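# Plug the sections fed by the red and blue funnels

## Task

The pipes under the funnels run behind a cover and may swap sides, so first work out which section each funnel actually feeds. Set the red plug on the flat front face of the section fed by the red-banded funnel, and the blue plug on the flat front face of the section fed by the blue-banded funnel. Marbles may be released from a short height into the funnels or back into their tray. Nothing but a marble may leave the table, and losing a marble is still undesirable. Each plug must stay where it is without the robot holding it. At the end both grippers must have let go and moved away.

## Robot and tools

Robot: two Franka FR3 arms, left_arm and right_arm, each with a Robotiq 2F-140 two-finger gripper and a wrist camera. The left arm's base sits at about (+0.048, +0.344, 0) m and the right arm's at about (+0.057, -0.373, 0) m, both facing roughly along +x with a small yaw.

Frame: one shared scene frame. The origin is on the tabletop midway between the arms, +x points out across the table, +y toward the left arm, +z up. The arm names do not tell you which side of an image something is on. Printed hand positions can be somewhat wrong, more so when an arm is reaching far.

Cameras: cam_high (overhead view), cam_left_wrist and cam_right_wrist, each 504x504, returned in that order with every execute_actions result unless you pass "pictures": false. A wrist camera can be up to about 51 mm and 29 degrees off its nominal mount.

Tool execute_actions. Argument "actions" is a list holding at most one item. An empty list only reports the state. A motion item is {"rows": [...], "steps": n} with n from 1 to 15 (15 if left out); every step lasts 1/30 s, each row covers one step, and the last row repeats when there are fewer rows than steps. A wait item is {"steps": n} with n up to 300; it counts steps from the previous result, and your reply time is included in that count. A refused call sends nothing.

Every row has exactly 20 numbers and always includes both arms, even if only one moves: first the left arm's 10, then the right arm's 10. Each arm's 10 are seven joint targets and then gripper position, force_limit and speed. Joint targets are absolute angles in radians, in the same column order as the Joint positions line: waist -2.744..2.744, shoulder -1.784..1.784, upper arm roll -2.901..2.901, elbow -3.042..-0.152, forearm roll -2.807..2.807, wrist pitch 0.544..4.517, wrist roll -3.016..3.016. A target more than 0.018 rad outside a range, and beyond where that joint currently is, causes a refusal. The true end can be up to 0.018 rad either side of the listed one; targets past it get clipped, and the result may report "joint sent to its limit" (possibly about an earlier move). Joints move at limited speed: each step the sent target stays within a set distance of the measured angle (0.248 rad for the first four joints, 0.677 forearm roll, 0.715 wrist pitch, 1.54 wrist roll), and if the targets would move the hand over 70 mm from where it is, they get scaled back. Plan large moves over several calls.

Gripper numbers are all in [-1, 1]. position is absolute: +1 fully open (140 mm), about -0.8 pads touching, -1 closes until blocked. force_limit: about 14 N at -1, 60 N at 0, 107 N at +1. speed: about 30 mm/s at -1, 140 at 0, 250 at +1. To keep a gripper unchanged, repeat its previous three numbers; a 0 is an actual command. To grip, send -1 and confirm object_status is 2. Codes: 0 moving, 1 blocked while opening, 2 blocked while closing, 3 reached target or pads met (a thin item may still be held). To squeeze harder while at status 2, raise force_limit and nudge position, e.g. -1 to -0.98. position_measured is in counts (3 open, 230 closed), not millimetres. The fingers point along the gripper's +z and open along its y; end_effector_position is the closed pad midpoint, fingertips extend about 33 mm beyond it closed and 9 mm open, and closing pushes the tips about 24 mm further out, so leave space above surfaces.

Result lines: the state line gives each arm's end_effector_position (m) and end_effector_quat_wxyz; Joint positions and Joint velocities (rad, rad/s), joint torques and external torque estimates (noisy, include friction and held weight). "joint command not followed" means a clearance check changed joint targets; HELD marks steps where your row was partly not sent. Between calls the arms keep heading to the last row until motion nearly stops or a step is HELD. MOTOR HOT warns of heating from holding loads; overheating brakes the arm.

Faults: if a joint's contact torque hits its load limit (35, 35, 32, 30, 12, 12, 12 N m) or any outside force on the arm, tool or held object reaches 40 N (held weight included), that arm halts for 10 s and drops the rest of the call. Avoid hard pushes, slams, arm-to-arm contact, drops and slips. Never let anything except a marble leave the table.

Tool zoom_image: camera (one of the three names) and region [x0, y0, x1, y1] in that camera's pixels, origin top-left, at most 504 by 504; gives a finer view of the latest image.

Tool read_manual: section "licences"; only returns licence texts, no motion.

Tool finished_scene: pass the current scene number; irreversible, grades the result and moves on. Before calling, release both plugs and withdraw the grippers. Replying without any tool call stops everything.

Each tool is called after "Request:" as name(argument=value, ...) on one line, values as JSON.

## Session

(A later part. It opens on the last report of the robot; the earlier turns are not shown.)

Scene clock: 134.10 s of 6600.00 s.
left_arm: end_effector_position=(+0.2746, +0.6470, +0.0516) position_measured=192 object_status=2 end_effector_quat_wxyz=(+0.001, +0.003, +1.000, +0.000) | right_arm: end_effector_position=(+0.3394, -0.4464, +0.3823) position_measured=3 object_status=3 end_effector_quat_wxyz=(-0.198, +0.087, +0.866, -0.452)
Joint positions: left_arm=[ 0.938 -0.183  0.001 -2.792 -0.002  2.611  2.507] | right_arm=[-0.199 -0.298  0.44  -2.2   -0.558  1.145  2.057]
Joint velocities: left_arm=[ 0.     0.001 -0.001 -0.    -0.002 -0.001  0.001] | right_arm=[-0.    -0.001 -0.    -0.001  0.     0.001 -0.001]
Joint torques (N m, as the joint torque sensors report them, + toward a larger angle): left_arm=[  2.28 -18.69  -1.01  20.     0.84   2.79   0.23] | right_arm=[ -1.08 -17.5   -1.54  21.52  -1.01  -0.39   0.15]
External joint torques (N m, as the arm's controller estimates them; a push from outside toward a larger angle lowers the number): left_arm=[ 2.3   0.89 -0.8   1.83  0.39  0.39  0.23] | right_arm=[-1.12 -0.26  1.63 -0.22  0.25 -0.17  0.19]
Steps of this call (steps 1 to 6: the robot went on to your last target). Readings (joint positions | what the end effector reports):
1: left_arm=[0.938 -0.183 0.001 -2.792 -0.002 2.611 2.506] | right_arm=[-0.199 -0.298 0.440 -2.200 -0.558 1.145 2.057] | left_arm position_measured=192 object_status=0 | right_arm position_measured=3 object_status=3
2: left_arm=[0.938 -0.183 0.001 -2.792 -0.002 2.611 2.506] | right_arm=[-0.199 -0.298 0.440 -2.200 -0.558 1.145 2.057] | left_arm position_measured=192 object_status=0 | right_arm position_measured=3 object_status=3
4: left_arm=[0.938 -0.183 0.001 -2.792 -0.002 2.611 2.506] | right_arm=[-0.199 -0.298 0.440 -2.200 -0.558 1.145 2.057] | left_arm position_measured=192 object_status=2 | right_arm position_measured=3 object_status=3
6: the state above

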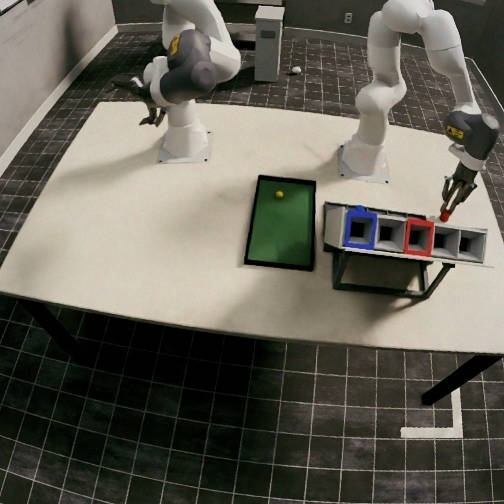

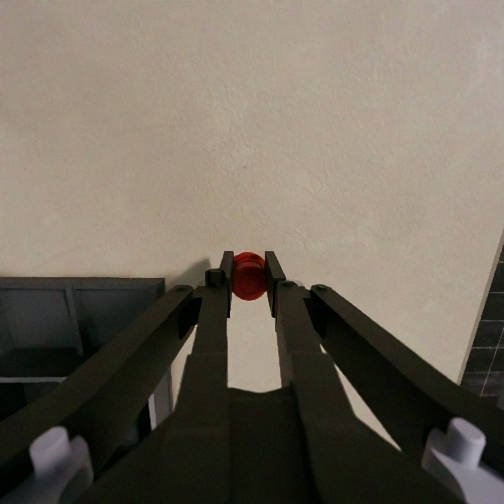

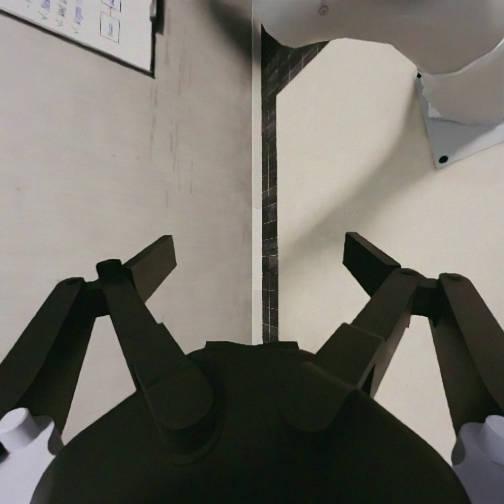

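Request:
execute_actions(actions=[{"rows":[[0.94,-0.20,0,-2.79,0,2.56,2.51,-1,-0.3,-0.3,-0.2,-0.3,0.442,-2.2,-0.557,1.144,2.057,1,0,0],[0.94,-0.235,0,-2.79,0,2.51,2.51,-1,-0.3,-0.3,-0.2,-0.3,0.442,-2.2,-0.557,1.144,2.057,1,0,0],[0.94,-0.28,0,-2.79,0,2.46,2.51,-1,-0.3,-0.3,-0.2,-0.3,0.442,-2.2,-0.557,1.144,2.057,1,0,0],[0.94,-0.33,0,-2.79,0,2.41,2.51,-1,-0.3,-0.3,-0.2,-0.3,0.442,-2.2,-0.557,1.144,2.057,1,0,0],[0.94,-0.38,0,-2.80,0,2.36,2.51,-1,-0.3,-0.3,-0.2,-0.3,0.442,-2.2,-0.557,1.144,2.057,1,0,0],[0.94,-0.44,0,-2.815,0,2.32,2.45,-1,-0.3,-0.3,-0.2,-0.3,0.442,-2.2,-0.557,1.144,2.057,1,0,0],[0.94,-0.50,0,-2.83,0,2.28,2.4,-1,-0.3,-0.3,-0.2,-0.3,0.442,-2.2,-0.557,1.144,2.057,1,0,0],[0.94,-0.56,0,-2.85,0,2.24,2.35,-1,-0.3,-0.3,-0.2,-0.3,0.442,-2.2,-0.557,1.144,2.057,1,0,0],[0.94,-0.62,0,-2.87,0,2.2,2.3,-1,-0.3,-0.3,-0.2,-0.3,0.442,-2.2,-0.557,1.144,2.057,1,0,0],[0.93,-0.68,0,-2.89,0,2.16,2.25,-1,-0.3,-0.3,-0.2,-0.3,0.442,-2.2,-0.557,1.144,2.057,1,0,0],[0.91,-0.74,0,-2.91,0,2.13,2.2,-1,-0.3,-0.3,-0.2,-0.3,0.442,-2.2,-0.557,1.144,2.057,1,0,0],[0.88,-0.79,0,-2.93,0,2.1,2.15,-1,-0.3,-0.3,-0.2,-0.3,0.442,-2.2,-0.557,1.144,2.057,1,0,0],[0.84,-0.84,0,-2.95,0,2.09,2.1,-1,-0.3,-0.3,-0.2,-0.3,0.442,-2.2,-0.557,1.144,2.057,1,0,0],[0.8,-0.886,0,-2.974,0,2.09,2.05,-1,-0.3,-0.3,-0.2,-0.3,0.442,-2.2,-0.557,1.144,2.057,1,0,0]],"steps":15}], pictures=false)

Request:
execute_actions(actions=[{"rows":[[0.7,-0.886,0,-2.974,0,2.09,1.9,-1,-0.3,-0.3,-0.2,-0.3,0.442,-2.2,-0.557,1.144,2.057,1,0,0],[0.6,-0.886,0,-2.974,0,2.09,1.8,-1,-0.3,-0.3,-0.2,-0.3,0.442,-2.2,-0.557,1.144,2.057,1,0,0],[0.5,-0.886,0,-2.974,0,2.09,1.6,-1,-0.3,-0.3,-0.2,-0.3,0.442,-2.2,-0.557,1.144,2.057,1,0,0],[-0.39,-0.886,0,-2.974,0,2.09,1.18,-1,-0.3,-0.3,-0.2,-0.3,0.442,-2.2,-0.557,1.144,2.057,1,0,0]],"steps":15}], pictures=false)

Scene clock: 144.63 s of 6600.00 s.
left_arm: end_effector_position=(+0.2535, +0.5699, +0.1675) position_measured=192 object_status=2 end_effector_quat_wxyz=(+0.025, -0.053, +0.998, +0.024) | right_arm: end_effector_position=(+0.3394, -0.4464, +0.3823) position_measured=3 object_status=3 end_effector_quat_wxyz=(-0.198, +0.087, +0.866, -0.452)
Joint positions: left_arm=[ 0.843 -0.822  0.    -2.94  -0.002  2.188  2.299] | right_arm=[-0.199 -0.298  0.44  -2.2   -0.558  1.145  2.057]
Joint velocities: left_arm=[-0.585 -0.991 -0.048 -0.378 -0.    -0.571 -0.814] | right_arm=[-0.     0.    -0.001  0.     0.     0.001  0.001]
Joint torques (N m, as the joint torque sensors report them, + toward a larger angle): left_arm=[ 2.95  6.44  2.11 24.1   1.06  1.99 -0.08] | right_arm=[ -0.83 -18.16  -1.15  21.1   -1.    -0.19   0.13]
External joint torques (N m, as the arm's controller estimates them; a push from outside toward a larger angle lowers the number): left_arm=[-1.47 -1.44 -0.17  1.61  0.06 -0.53 -0.11] | right_arm=[-0.81 -0.95  2.07 -0.62  0.26  0.04  0.17]
Steps of this call (steps 1 to 15: the robot went on to your last target; steps 16 to 90: nothing new was sent; then 7.03 s passed at rest; steps 91 to 105: all 15 steps of this action). Readings (joint positions | what the end effector reports):
91: left_arm=[0.938 -0.186 0.001 -2.791 -0.002 2.603 2.507] | right_arm=[-0.199 -0.298 0.440 -2.200 -0.558 1.145 2.057] | left_arm position_measured=192 object_status=2 | right_arm position_measured=3 object_status=3
92: left_arm=[0.938 -0.196 0.001 -2.792 -0.002 2.587 2.507] | right_arm=[-0.199 -0.298 0.440 -2.200 -0.558 1.145 2.057] | left_arm position_measured=192 object_status=2 | right_arm position_measured=3 object_status=3
94: left_arm=[0.938 -0.246 0.001 -2.795 -0.002 2.536 2.507] | right_arm=[-0.199 -0.298 0.440 -2.200 -0.558 1.145 2.057] | left_arm position_measured=192 object_status=2 | right_arm position_measured=3 object_status=3
98: left_arm=[0.938 -0.440 0.001 -2.820 -0.002 2.405 2.478] | right_arm=[-0.199 -0.298 0.440 -2.200 -0.558 1.145 2.057] | left_arm position_measured=192 object_status=2 | right_arm position_measured=3 object_status=3
105: the state above

Scene clock: 145.13 s of 6600.00 s.
left_arm: end_effector_position=(+0.3121, +0.2696, +0.1620) position_measured=192 object_status=2 end_effector_quat_wxyz=(+0.006, +0.076, +0.997, -0.001) | right_arm: end_effector_position=(+0.3394, -0.4464, +0.3823) position_measured=3 object_status=3 end_effector_quat_wxyz=(-0.198, +0.087, +0.866, -0.452)
Joint positions: left_arm=[-0.264 -0.884 -0.002 -2.971 -0.     2.1    1.448] | right_arm=[-0.199 -0.298  0.44  -2.2   -0.558  1.145  2.057]
Joint velocities: left_arm=[-1.728 -0.    -0.062 -0.002 -0.    -0.033 -0.874] | right_arm=[-0.002 -0.     0.    -0.002 -0.     0.001  0.001]
Joint torques (N m, as the joint torque sensors report them, + toward a larger angle): left_arm=[10.25 -2.68  4.1  24.56  0.68  1.78 -0.37] | right_arm=[ -0.66 -18.24  -1.1   20.69  -1.02  -0.33   0.16]
External joint torques (N m, as the arm's controller estimates them; a push from outside toward a larger angle lowers the number): left_arm=[-1.   -0.99 -0.09  1.99 -0.26 -0.41 -0.39] | right_arm=[-0.61 -1.11  2.15 -0.98  0.24 -0.1   0.19]
Steps of this call (steps 1 to 15: all 15 steps of this action). Readings (joint positions | what the end effector reports):
1: left_arm=[0.804 -0.847 0.003 -2.950 -0.002 2.171 2.259] | right_arm=[-0.199 -0.298 0.440 -2.200 -0.558 1.145 2.057] | left_arm position_measured=192 object_status=2 | right_arm position_measured=3 object_status=3
2: left_arm=[0.744 -0.863 0.004 -2.957 -0.002 2.157 2.213] | right_arm=[-0.199 -0.298 0.440 -2.200 -0.558 1.145 2.057] | left_arm position_measured=192 object_status=2 | right_arm position_measured=3 object_status=3
4: left_arm=[0.596 -0.876 0.003 -2.965 -0.001 2.137 2.061] | right_arm=[-0.199 -0.298 0.440 -2.200 -0.558 1.145 2.057] | left_arm position_measured=192 object_status=2 | right_arm position_measured=3 object_status=3
8: left_arm=[0.281 -0.883 0.001 -2.970 -0.001 2.114 1.752] | right_arm=[-0.199 -0.298 0.440 -2.200 -0.558 1.145 2.057] | left_arm position_measured=192 object_status=2 | right_arm position_measured=3 object_status=3
15: the state above

Request:
execute_actions(actions=[{"rows":[[-0.39,-0.85,0,-2.973,0,2.18,1.18,-1,-0.3,-0.3,-0.2,-0.3,0.442,-2.2,-0.557,1.144,2.057,1,0,0],[-0.39,-0.81,0,-2.973,0,2.24,1.18,-1,-0.3,-0.3,-0.2,-0.3,0.442,-2.2,-0.557,1.144,2.057,1,0,0],[-0.39,-0.77,0,-2.973,0,2.29,1.18,-1,-0.3,-0.3,-0.2,-0.3,0.442,-2.2,-0.557,1.144,2.057,1,0,0],[-0.39,-0.73,0,-2.973,0,2.33,1.18,-1,-0.3,-0.3,-0.2,-0.3,0.442,-2.2,-0.557,1.144,2.057,1,0,0],[-0.39,-0.69,0,-2.973,0,2.344,1.18,-1,-0.3,-0.3,-0.2,-0.3,0.442,-2.2,-0.557,1.144,2.057,1,0,0],[-0.39,-0.66,0,-2.973,0,2.344,1.18,-1,-0.3,-0.3,-0.2,-0.3,0.442,-2.2,-0.557,1.144,2.057,1,0,0],[-0.39,-0.632,0,-2.973,0,2.344,1.18,-1,-0.3,-0.3,-0.2,-0.3,0.442,-2.2,-0.557,1.144,2.057,1,0,0]],"steps":15}])

Scene clock: 151.50 s of 6600.00 s.
left_arm: end_effector_position=(+0.3193, +0.2297, +0.1085) position_measured=192 object_status=2 end_effector_quat_wxyz=(-0.008, +0.006, +1.000, +0.004) | right_arm: end_effector_position=(+0.3394, -0.4464, +0.3823) position_measured=3 object_status=3 end_effector_quat_wxyz=(-0.198, +0.087, +0.866, -0.452)
Joint positions: left_arm=[-0.388 -0.635 -0.001 -2.975 -0.     2.323  1.184] | right_arm=[-0.199 -0.298  0.44  -2.2   -0.558  1.145  2.057]
Joint velocities: left_arm=[-0.     0.01  -0.001  0.007  0.001  0.109 -0.001] | right_arm=[ 0.     0.     0.001 -0.001 -0.002  0.002 -0.001]
Joint torques (N m, as the joint torque sensors report them, + toward a larger angle): left_arm=[-1.27 -4.63  0.24 23.67  0.5   2.7   0.03] | right_arm=[ -0.81 -17.97  -0.71  21.13  -1.07  -0.39   0.15]
External joint torques (N m, as the arm's controller estimates them; a push from outside toward a larger angle lowers the number): left_arm=[-1.25  2.93  0.78  2.03 -0.08  0.34  0.03] | right_arm=[-0.8  -0.92  2.5  -0.52  0.18 -0.16  0.18]
Steps of this call (steps 1 to 45: the robot went on to your last target; steps 46 to 110: nothing new was sent; then 2.20 s passed at rest; steps 111 to 125: all 15 steps of this action). Readings (joint positions | what the end effector reports):
111: left_arm=[-0.388 -0.878 -0.002 -2.973 -0.000 2.106 1.184] | right_arm=[-0.199 -0.298 0.440 -2.200 -0.558 1.145 2.057] | left_arm position_measured=192 object_status=2 | right_arm position_measured=3 object_status=3
112: left_arm=[-0.388 -0.861 -0.001 -2.972 -0.000 2.129 1.184] | right_arm=[-0.199 -0.298 0.440 -2.200 -0.558 1.145 2.057] | left_arm position_measured=192 object_status=2 | right_arm position_measured=3 object_status=3
114: left_arm=[-0.388 -0.805 -0.001 -2.970 -0.000 2.188 1.184] | right_arm=[-0.199 -0.298 0.440 -2.200 -0.558 1.145 2.057] | left_arm position_measured=192 object_status=2 | right_arm position_measured=3 object_status=3
118: left_arm=[-0.388 -0.675 -0.001 -2.972 -0.000 2.272 1.184] | right_arm=[-0.199 -0.298 0.440 -2.200 -0.558 1.145 2.057] | left_arm position_measured=192 object_status=2 | right_arm position_measured=3 object_status=3
125: the state above

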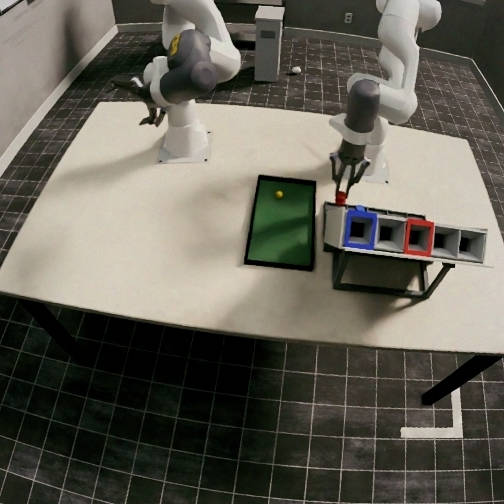

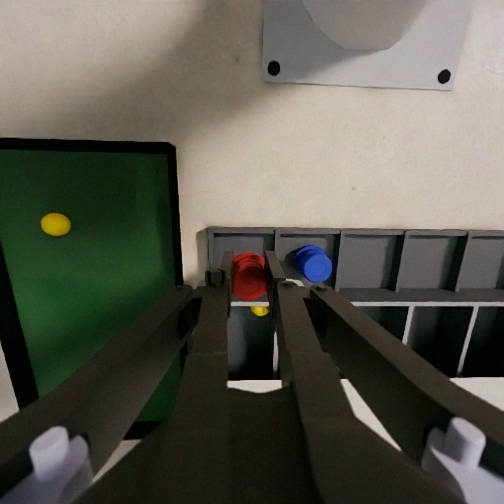

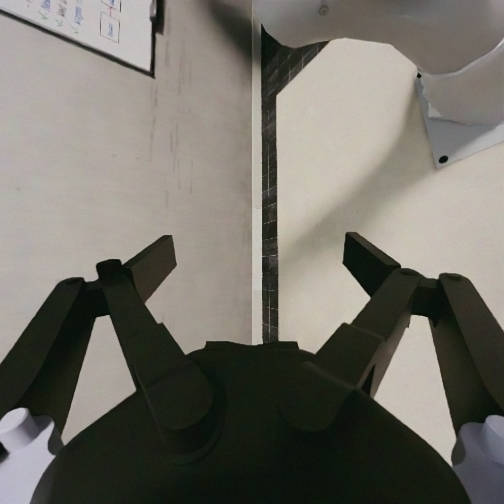

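Request:
execute_actions(actions=[{"rows":[[-0.396,-0.62,0,-2.978,0,2.39,1.17,-1,-0.3,-0.3,-0.2,-0.3,0.442,-2.2,-0.557,1.144,2.057,1,0,0],[-0.402,-0.605,0,-2.983,0,2.42,1.17,-1,-0.3,-0.3,-0.2,-0.3,0.442,-2.2,-0.557,1.144,2.057,1,0,0],[-0.402,-0.59,0,-2.988,0,2.45,1.17,-1,-0.3,-0.3,-0.2,-0.3,0.442,-2.2,-0.557,1.144,2.057,1,0,0],[-0.402,-0.575,0,-2.993,0,2.47,1.17,-1,-0.3,-0.3,-0.2,-0.3,0.442,-2.2,-0.557,1.144,2.057,1,0,0],[-0.402,-0.56,0,-2.998,0,2.49,1.17,-1,-0.3,-0.3,-0.2,-0.3,0.442,-2.2,-0.557,1.144,2.057,1,0,0],[-0.402,-0.545,0,-3.002,0,2.51,1.17,-1,-0.3,-0.3,-0.2,-0.3,0.442,-2.2,-0.557,1.144,2.057,1,0,0],[-0.402,-0.53,0,-3.006,0,2.53,1.17,-1,-0.3,-0.3,-0.2,-0.3,0.442,-2.2,-0.557,1.144,2.057,1,0,0],[-0.402,-0.52,0,-3.009,0,2.545,1.17,-1,-0.3,-0.3,-0.2,-0.3,0.442,-2.2,-0.557,1.144,2.057,1,0,0],[-0.402,-0.51,0,-3.012,0,2.554,1.17,-1,-0.3,-0.3,-0.2,-0.3,0.442,-2.2,-0.557,1.144,2.057,1,0,0],[-0.402,-0.50,0,-3.014,0,2.554,1.17,-1,-0.3,-0.3,-0.2,-0.3,0.442,-2.2,-0.557,1.144,2.057,1,0,0],[-0.402,-0.49,0,-3.016,0,2.554,1.17,-1,-0.3,-0.3,-0.2,-0.3,0.442,-2.2,-0.557,1.144,2.057,1,0,0],[-0.402,-0.483,0,-3.018,0,2.554,1.17,-1,-0.3,-0.3,-0.2,-0.3,0.442,-2.2,-0.557,1.144,2.057,1,0,0],[-0.402,-0.476,0,-3.019,0,2.554,1.17,-1,-0.3,-0.3,-0.2,-0.3,0.442,-2.2,-0.557,1.144,2.057,1,0,0],[-0.402,-0.469,0,-3.0205,0,2.554,1.17,-1,-0.3,-0.3,-0.2,-0.3,0.442,-2.2,-0.557,1.144,2.057,1,0,0]],"steps":15}], pictures=false)

Request:
execute_actions(actions=[{"steps":12}])

Scene clock: 161.37 s of 6600.00 s.
left_arm: end_effector_position=(+0.3213, +0.2251, +0.0630) position_measured=192 object_status=2 end_effector_quat_wxyz=(-0.004, +0.008, +1.000, +0.002) | right_arm: end_effector_position=(+0.3394, -0.4464, +0.3823) position_measured=3 object_status=3 end_effector_quat_wxyz=(-0.198, +0.087, +0.866, -0.452)
Joint positions: left_arm=[-0.4   -0.481 -0.001 -3.018 -0.     2.528  1.176] | right_arm=[-0.199 -0.298  0.44  -2.2   -0.558  1.145  2.057]
Joint velocities: left_arm=[-0.001  0.159 -0.    -0.046  0.001  0.125 -0.004] | right_arm=[ 0.001  0.    -0.    -0.001  0.001  0.     0.002]
Joint torques (N m, as the joint torque sensors report them, + toward a larger angle): left_arm=[-1.79 -9.21 -0.28 21.15  0.51  2.98 -0.11] | right_arm=[ -0.91 -17.44  -0.55  21.24  -1.03  -0.17   0.12]
External joint torques (N m, as the arm's controller estimates them; a push from outside toward a larger angle lowers the number): left_arm=[-1.78  3.21  0.14  0.56  0.06  0.32 -0.11] | right_arm=[-0.98 -0.21  2.58 -0.5   0.22  0.06  0.15]
Steps of this call (steps 1 to 30: the robot went on to your last target; steps 31 to 90: nothing new was sent; then 6.37 s passed at rest; steps 91 to 105: all 15 steps of this action). Readings (joint positions | what the end effector reports):
91: left_arm=[-0.389 -0.632 -0.001 -2.975 -0.000 2.349 1.183] | right_arm=[-0.199 -0.298 0.440 -2.200 -0.558 1.145 2.057] | left_arm position_measured=192 object_status=2 | right_arm position_measured=3 object_status=3
92: left_arm=[-0.392 -0.626 -0.001 -2.976 -0.000 2.361 1.182] | right_arm=[-0.199 -0.298 0.440 -2.200 -0.558 1.145 2.057] | left_arm position_measured=192 object_status=2 | right_arm position_measured=3 object_status=3
94: left_arm=[-0.397 -0.605 -0.001 -2.981 -0.000 2.393 1.180] | right_arm=[-0.199 -0.298 0.440 -2.200 -0.558 1.145 2.057] | left_arm position_measured=192 object_status=2 | right_arm position_measured=3 object_status=3
98: left_arm=[-0.399 -0.549 -0.001 -2.999 -0.000 2.462 1.178] | right_arm=[-0.199 -0.298 0.440 -2.200 -0.558 1.145 2.057] | left_arm position_measured=192 object_status=2 | right_arm position_measured=3 object_status=3
105: the state above

Scene clock: 161.77 s of 6600.00 s.
left_arm: end_effector_position=(+0.3237, +0.2240, +0.0611) position_measured=192 object_status=2 end_effector_quat_wxyz=(+0.000, +0.007, +1.000, +0.000) | right_arm: end_effector_position=(+0.3394, -0.4464, +0.3823) position_measured=3 object_status=3 end_effector_quat_wxyz=(-0.198, +0.087, +0.866, -0.452)
Joint positions: left_arm=[-0.4   -0.471 -0.001 -3.02  -0.     2.549  1.174] | right_arm=[-0.199 -0.298  0.44  -2.2   -0.558  1.145  2.057]
Joint velocities: left_arm=[ 0.     0.001 -0.002  0.001  0.001  0.012 -0.001] | right_arm=[ 0.     0.001 -0.    -0.001 -0.     0.001 -0.   ]
Joint torques (N m, as the joint torque sensors report them, + toward a larger angle): left_arm=[-1.59 -7.91  0.17 20.93  0.52  2.73 -0.08] | right_arm=[ -0.61 -18.28  -0.82  21.53  -1.06  -0.29   0.15]
External joint torques (N m, as the arm's controller estimates them; a push from outside toward a larger angle lowers the number): left_arm=[-1.56  2.45  0.6   1.84  0.07  0.31 -0.08] | right_arm=[-0.6  -1.16  2.4  -0.15  0.19 -0.07  0.18]
Steps of this call (steps 1 to 12: the robot went on to your last target). Readings (joint positions | what the end effector reports):
1: left_arm=[-0.400 -0.477 -0.001 -3.019 -0.000 2.532 1.176] | right_arm=[-0.199 -0.298 0.440 -2.200 -0.558 1.145 2.057] | left_arm position_measured=192 object_status=2 | right_arm position_measured=3 object_status=3
2: left_arm=[-0.400 -0.474 -0.001 -3.020 -0.000 2.535 1.175] | right_arm=[-0.199 -0.298 0.440 -2.200 -0.558 1.145 2.057] | left_arm position_measured=192 object_status=2 | right_arm position_measured=3 object_status=3
4: left_arm=[-0.400 -0.472 -0.001 -3.020 -0.000 2.540 1.175] | right_arm=[-0.199 -0.298 0.440 -2.200 -0.558 1.145 2.057] | left_arm position_measured=192 object_status=2 | right_arm position_measured=3 object_status=3
8: left_arm=[-0.400 -0.472 -0.001 -3.020 -0.000 2.546 1.175] | right_arm=[-0.199 -0.298 0.440 -2.200 -0.558 1.145 2.057] | left_arm position_measured=192 object_status=2 | right_arm position_measured=3 object_status=3
12: the state above

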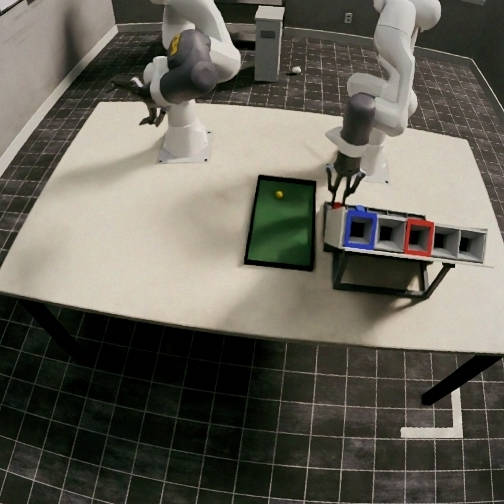

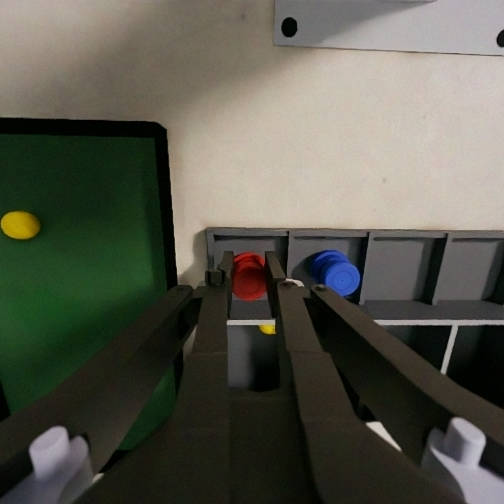

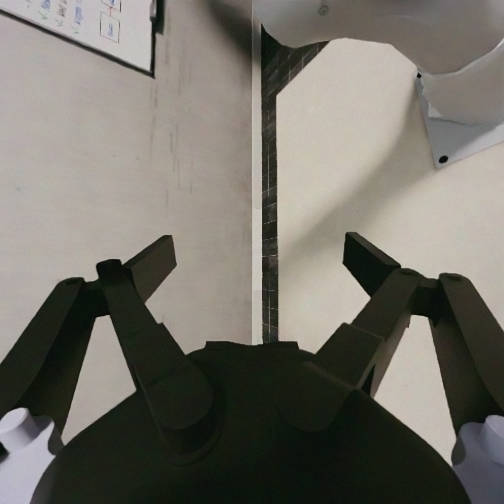

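Request:
execute_actions(actions=[{"rows":[[-0.402,-0.464,0,-3.0205,0,2.556,1.17,-1,-0.3,-0.3,-0.2,-0.3,0.442,-2.2,-0.557,1.144,2.057,1,0,0],[-0.402,-0.464,0,-3.0205,0,2.556,1.17,-1,-0.3,-0.3,-0.2,-0.3,0.442,-2.2,-0.557,1.144,2.057,1,0,0],[-0.402,-0.464,0,-3.0205,0,2.556,1.17,-1,-0.3,-0.3,-0.2,-0.3,0.442,-2.2,-0.557,1.144,2.057,1,0,0],[-0.402,-0.464,0,-3.0205,0,2.556,1.17,-0.3,-0.3,-0.3,-0.2,-0.3,0.442,-2.2,-0.557,1.144,2.057,1,0,0]],"steps":13}], pictures=false)

Request:
execute_actions(actions=[{"rows":[[-0.402,-0.48,0,-3.017,0,2.5,1.17,-0.3,-0.3,-0.3,-0.2,-0.3,0.442,-2.2,-0.557,1.144,2.057,1,0,0],[-0.402,-0.505,0,-3.01,0,2.46,1.17,-0.3,-0.3,-0.3,-0.2,-0.3,0.442,-2.2,-0.557,1.144,2.057,1,0,0],[-0.402,-0.53,0,-3.0,0,2.42,1.17,-0.3,-0.3,-0.3,-0.2,-0.3,0.442,-2.2,-0.557,1.144,2.057,1,0,0],[-0.402,-0.56,0,-2.99,0,2.38,1.17,-0.3,-0.3,-0.3,-0.2,-0.3,0.442,-2.2,-0.557,1.144,2.057,1,0,0],[-0.402,-0.59,0,-2.98,0,2.34,1.17,-0.3,-0.3,-0.3,-0.2,-0.3,0.442,-2.2,-0.557,1.144,2.057,1,0,0],[-0.402,-0.63,0,-2.97,0,2.3,1.17,-0.3,-0.3,-0.3,-0.2,-0.3,0.442,-2.2,-0.557,1.144,2.057,1,0,0],[-0.402,-0.67,0,-2.96,0,2.25,1.17,-0.3,-0.3,-0.3,-0.2,-0.3,0.442,-2.2,-0.557,1.144,2.057,1,0,0],[-0.402,-0.72,0,-2.95,0,2.2,1.17,-0.3,-0.3,-0.3,-0.2,-0.3,0.442,-2.2,-0.557,1.144,2.057,1,0,0],[-0.402,-0.77,0,-2.94,0,2.15,1.17,-0.3,-0.3,-0.3,-0.2,-0.3,0.442,-2.2,-0.557,1.144,2.057,1,0,0],[-0.402,-0.82,0,-2.93,0,2.1,1.17,-0.3,-0.3,-0.3,-0.2,-0.3,0.442,-2.2,-0.557,1.144,2.057,1,0,0],[-0.402,-0.87,0,-2.92,0,2.05,1.17,-0.3,-0.3,-0.3,-0.2,-0.3,0.442,-2.2,-0.557,1.144,2.057,1,0,0],[-0.402,-0.92,0,-2.91,0,2.0,1.17,-0.3,-0.3,-0.3,-0.2,-0.3,0.442,-2.2,-0.557,1.144,2.057,1,0,0],[-0.402,-0.97,0,-2.9,0,1.95,1.17,-0.3,-0.3,-0.3,-0.2,-0.3,0.442,-2.2,-0.557,1.144,2.057,1,0,0],[-0.402,-1.02,0,-2.89,0,1.87,1.17,-0.3,-0.3,-0.3,-0.2,-0.3,0.442,-2.2,-0.557,1.144,2.057,1,0,0]],"steps":15}], pictures=false)

Request:
execute_actions(actions=[{"steps":15}])

Scene clock: 173.50 s of 6600.00 s.
left_arm: end_effector_position=(+0.3237, +0.2239, +0.0600) position_measured=167 object_status=0 end_effector_quat_wxyz=(-0.000, +0.007, +1.000, +0.000) | right_arm: end_effector_position=(+0.3394, -0.4464, +0.3823) position_measured=3 object_status=3 end_effector_quat_wxyz=(-0.198, +0.087, +0.866, -0.452)
Joint positions: left_arm=[-0.4   -0.467 -0.001 -3.02  -0.     2.553  1.174] | right_arm=[-0.199 -0.298  0.44  -2.2   -0.558  1.145  2.057]
Joint velocities: left_arm=[ 0.001  0.001 -0.    -0.    -0.     0.002 -0.   ] | right_arm=[-0.001  0.001  0.001  0.001 -0.001  0.001  0.   ]
Joint torques (N m, as the joint torque sensors report them, + toward a larger angle): left_arm=[-1.54 -8.67 -0.27 20.74  0.52  2.81 -0.04] | right_arm=[ -1.03 -17.96  -1.46  21.21  -0.84  -0.38   0.26]
External joint torques (N m, as the arm's controller estimates them; a push from outside toward a larger angle lowers the number): left_arm=[-1.53  1.78  0.15  1.74  0.07  0.39 -0.04] | right_arm=[-1.01 -0.78  1.77 -0.54  0.42 -0.15  0.3 ]
Steps of this call (steps 1 to 30: the robot went on to your last target; steps 31 to 90: nothing new was sent; then 8.30 s passed at rest; steps 91 to 103: all 13 steps of this action). Readings (joint positions | what the end effector reports):
91: left_arm=[-0.400 -0.470 -0.001 -3.020 -0.000 2.552 1.174] | right_arm=[-0.199 -0.298 0.440 -2.200 -0.558 1.145 2.057] | left_arm position_measured=192 object_status=2 | right_arm position_measured=3 object_status=3
92: left_arm=[-0.400 -0.469 -0.001 -3.020 -0.000 2.552 1.174] | right_arm=[-0.199 -0.298 0.440 -2.200 -0.558 1.145 2.057] | left_arm position_measured=192 object_status=2 | right_arm position_measured=3 object_status=3
94: left_arm=[-0.400 -0.467 -0.001 -3.020 -0.000 2.552 1.174] | right_arm=[-0.199 -0.298 0.440 -2.200 -0.558 1.145 2.057] | left_arm position_measured=192 object_status=0 | right_arm position_measured=3 object_status=3
98: left_arm=[-0.400 -0.467 -0.001 -3.020 -0.000 2.553 1.174] | right_arm=[-0.199 -0.298 0.440 -2.200 -0.558 1.145 2.057] | left_arm position_measured=170 object_status=0 | right_arm position_measured=3 object_status=3
103: the state above

Scene clock: 174.00 s of 6600.00 s.
left_arm: end_effector_position=(+0.3260, +0.2229, +0.2139) position_measured=167 object_status=3 end_effector_quat_wxyz=(+0.056, +0.007, +0.998, -0.024) | right_arm: end_effector_position=(+0.3394, -0.4464, +0.3823) position_measured=3 object_status=3 end_effector_quat_wxyz=(-0.198, +0.087, +0.866, -0.452)
Joint positions: left_arm=[-0.4   -0.955 -0.001 -2.9   -0.     2.068  1.174] | right_arm=[-0.199 -0.298  0.44  -2.2   -0.558  1.145  2.057]
Joint velocities: left_arm=[ 0.001 -1.049 -0.     0.289 -0.    -1.125 -0.001] | right_arm=[ 0.     0.001  0.001 -0.001 -0.    -0.001  0.001]
Joint torques (N m, as the joint torque sensors report them, + toward a larger angle): left_arm=[-0.76 12.46  0.44 17.16  0.73  0.96 -0.1 ] | right_arm=[ -0.51 -17.89  -1.13  21.66  -0.95  -0.33   0.07]
External joint torques (N m, as the arm's controller estimates them; a push from outside toward a larger angle lowers the number): left_arm=[-0.74 -0.49  1.32  1.25 -0.08 -0.66 -0.09] | right_arm=[-0.53 -0.75  2.05 -0.02  0.3  -0.11  0.11]
Steps of this call (steps 1 to 15: all 15 steps of this action). Readings (joint positions | what the end effector reports):
1: left_arm=[-0.400 -0.469 -0.001 -3.020 -0.000 2.545 1.174] | right_arm=[-0.199 -0.298 0.440 -2.200 -0.558 1.145 2.057] | left_arm position_measured=167 object_status=0 | right_arm position_measured=3 object_status=3
2: left_arm=[-0.400 -0.476 -0.001 -3.019 -0.000 2.530 1.174] | right_arm=[-0.199 -0.298 0.440 -2.200 -0.558 1.145 2.057] | left_arm position_measured=167 object_status=0 | right_arm position_measured=3 object_status=3
4: left_arm=[-0.400 -0.509 -0.001 -3.010 -0.000 2.487 1.174] | right_arm=[-0.199 -0.298 0.440 -2.200 -0.558 1.145 2.057] | left_arm position_measured=167 object_status=3 | right_arm position_measured=3 object_status=3
8: left_arm=[-0.400 -0.631 -0.001 -2.974 -0.000 2.365 1.174] | right_arm=[-0.199 -0.298 0.440 -2.200 -0.558 1.145 2.057] | left_arm position_measured=167 object_status=3 | right_arm position_measured=3 object_status=3
15: the state above

Scene clock: 174.50 s of 6600.00 s.
left_arm: end_effector_position=(+0.2835, +0.2414, +0.2167) position_measured=167 object_status=3 end_effector_quat_wxyz=(+0.005, +0.007, +1.000, -0.002) | right_arm: end_effector_position=(+0.3394, -0.4464, +0.3823) position_measured=3 object_status=3 end_effector_quat_wxyz=(-0.198, +0.087, +0.866, -0.452)
Joint positions: left_arm=[-0.4   -1.017 -0.001 -2.889 -0.     1.883  1.174] | right_arm=[-0.199 -0.298  0.44  -2.2   -0.558  1.145  2.057]
Joint velocities: left_arm=[ 0.    -0.    -0.001 -0.001 -0.    -0.061 -0.   ] | right_arm=[-0.001 -0.001 -0.001  0.001 -0.     0.    -0.   ]
Joint torques (N m, as the joint torque sensors report them, + toward a larger angle): left_arm=[-1.35 -0.42 -1.   26.22  0.7   2.12 -0.09] | right_arm=[ -1.47 -17.61  -1.16  20.75  -0.9   -0.32   0.16]
External joint torques (N m, as the arm's controller estimates them; a push from outside toward a larger angle lowers the number): left_arm=[-1.36 -1.23 -0.24  1.74 -0.07 -0.37 -0.09] | right_arm=[-1.45 -0.3   2.08 -1.07  0.37 -0.09  0.2 ]
Steps of this call (steps 1 to 15: the robot went on to your last target). Readings (joint positions | what the end effector reports):
1: left_arm=[-0.400 -0.982 -0.001 -2.892 -0.000 2.034 1.174] | right_arm=[-0.199 -0.298 0.440 -2.200 -0.558 1.145 2.057] | left_arm position_measured=167 object_status=3 | right_arm position_measured=3 object_status=3
2: left_arm=[-0.400 -0.999 -0.001 -2.888 -0.000 2.006 1.174] | right_arm=[-0.199 -0.298 0.440 -2.200 -0.558 1.145 2.057] | left_arm position_measured=167 object_status=3 | right_arm position_measured=3 object_status=3
4: left_arm=[-0.400 -1.013 -0.001 -2.886 -0.000 1.963 1.174] | right_arm=[-0.199 -0.298 0.440 -2.200 -0.558 1.145 2.057] | left_arm position_measured=167 object_status=3 | right_arm position_measured=3 object_status=3
8: left_arm=[-0.400 -1.017 -0.001 -2.888 -0.000 1.913 1.174] | right_arm=[-0.199 -0.298 0.440 -2.200 -0.558 1.145 2.057] | left_arm position_measured=167 object_status=3 | right_arm position_measured=3 object_status=3
15: the state above

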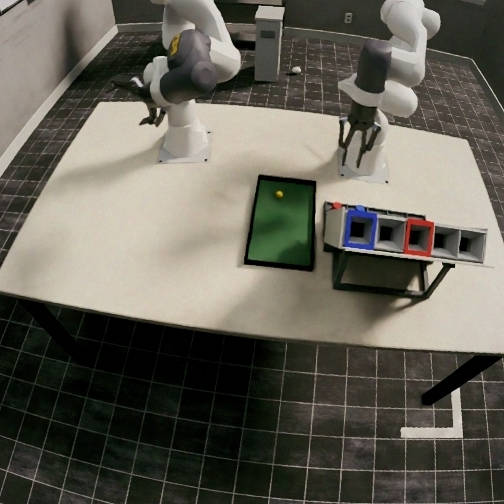

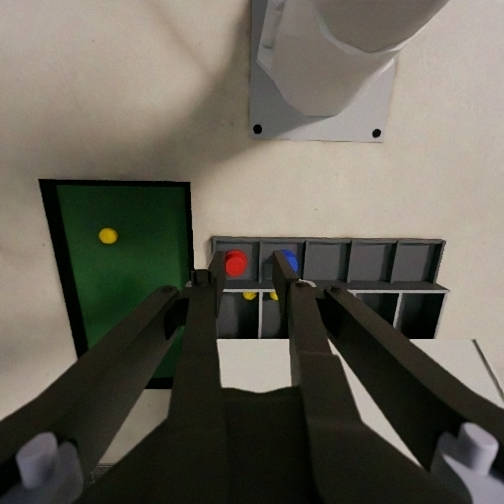

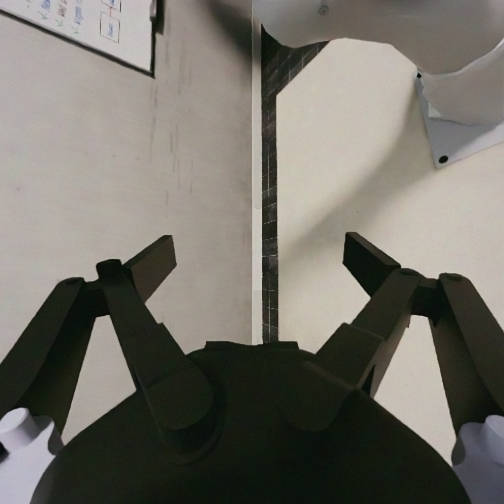

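Request:
finished_scene(scene=2)

The scene is finished: the task was done.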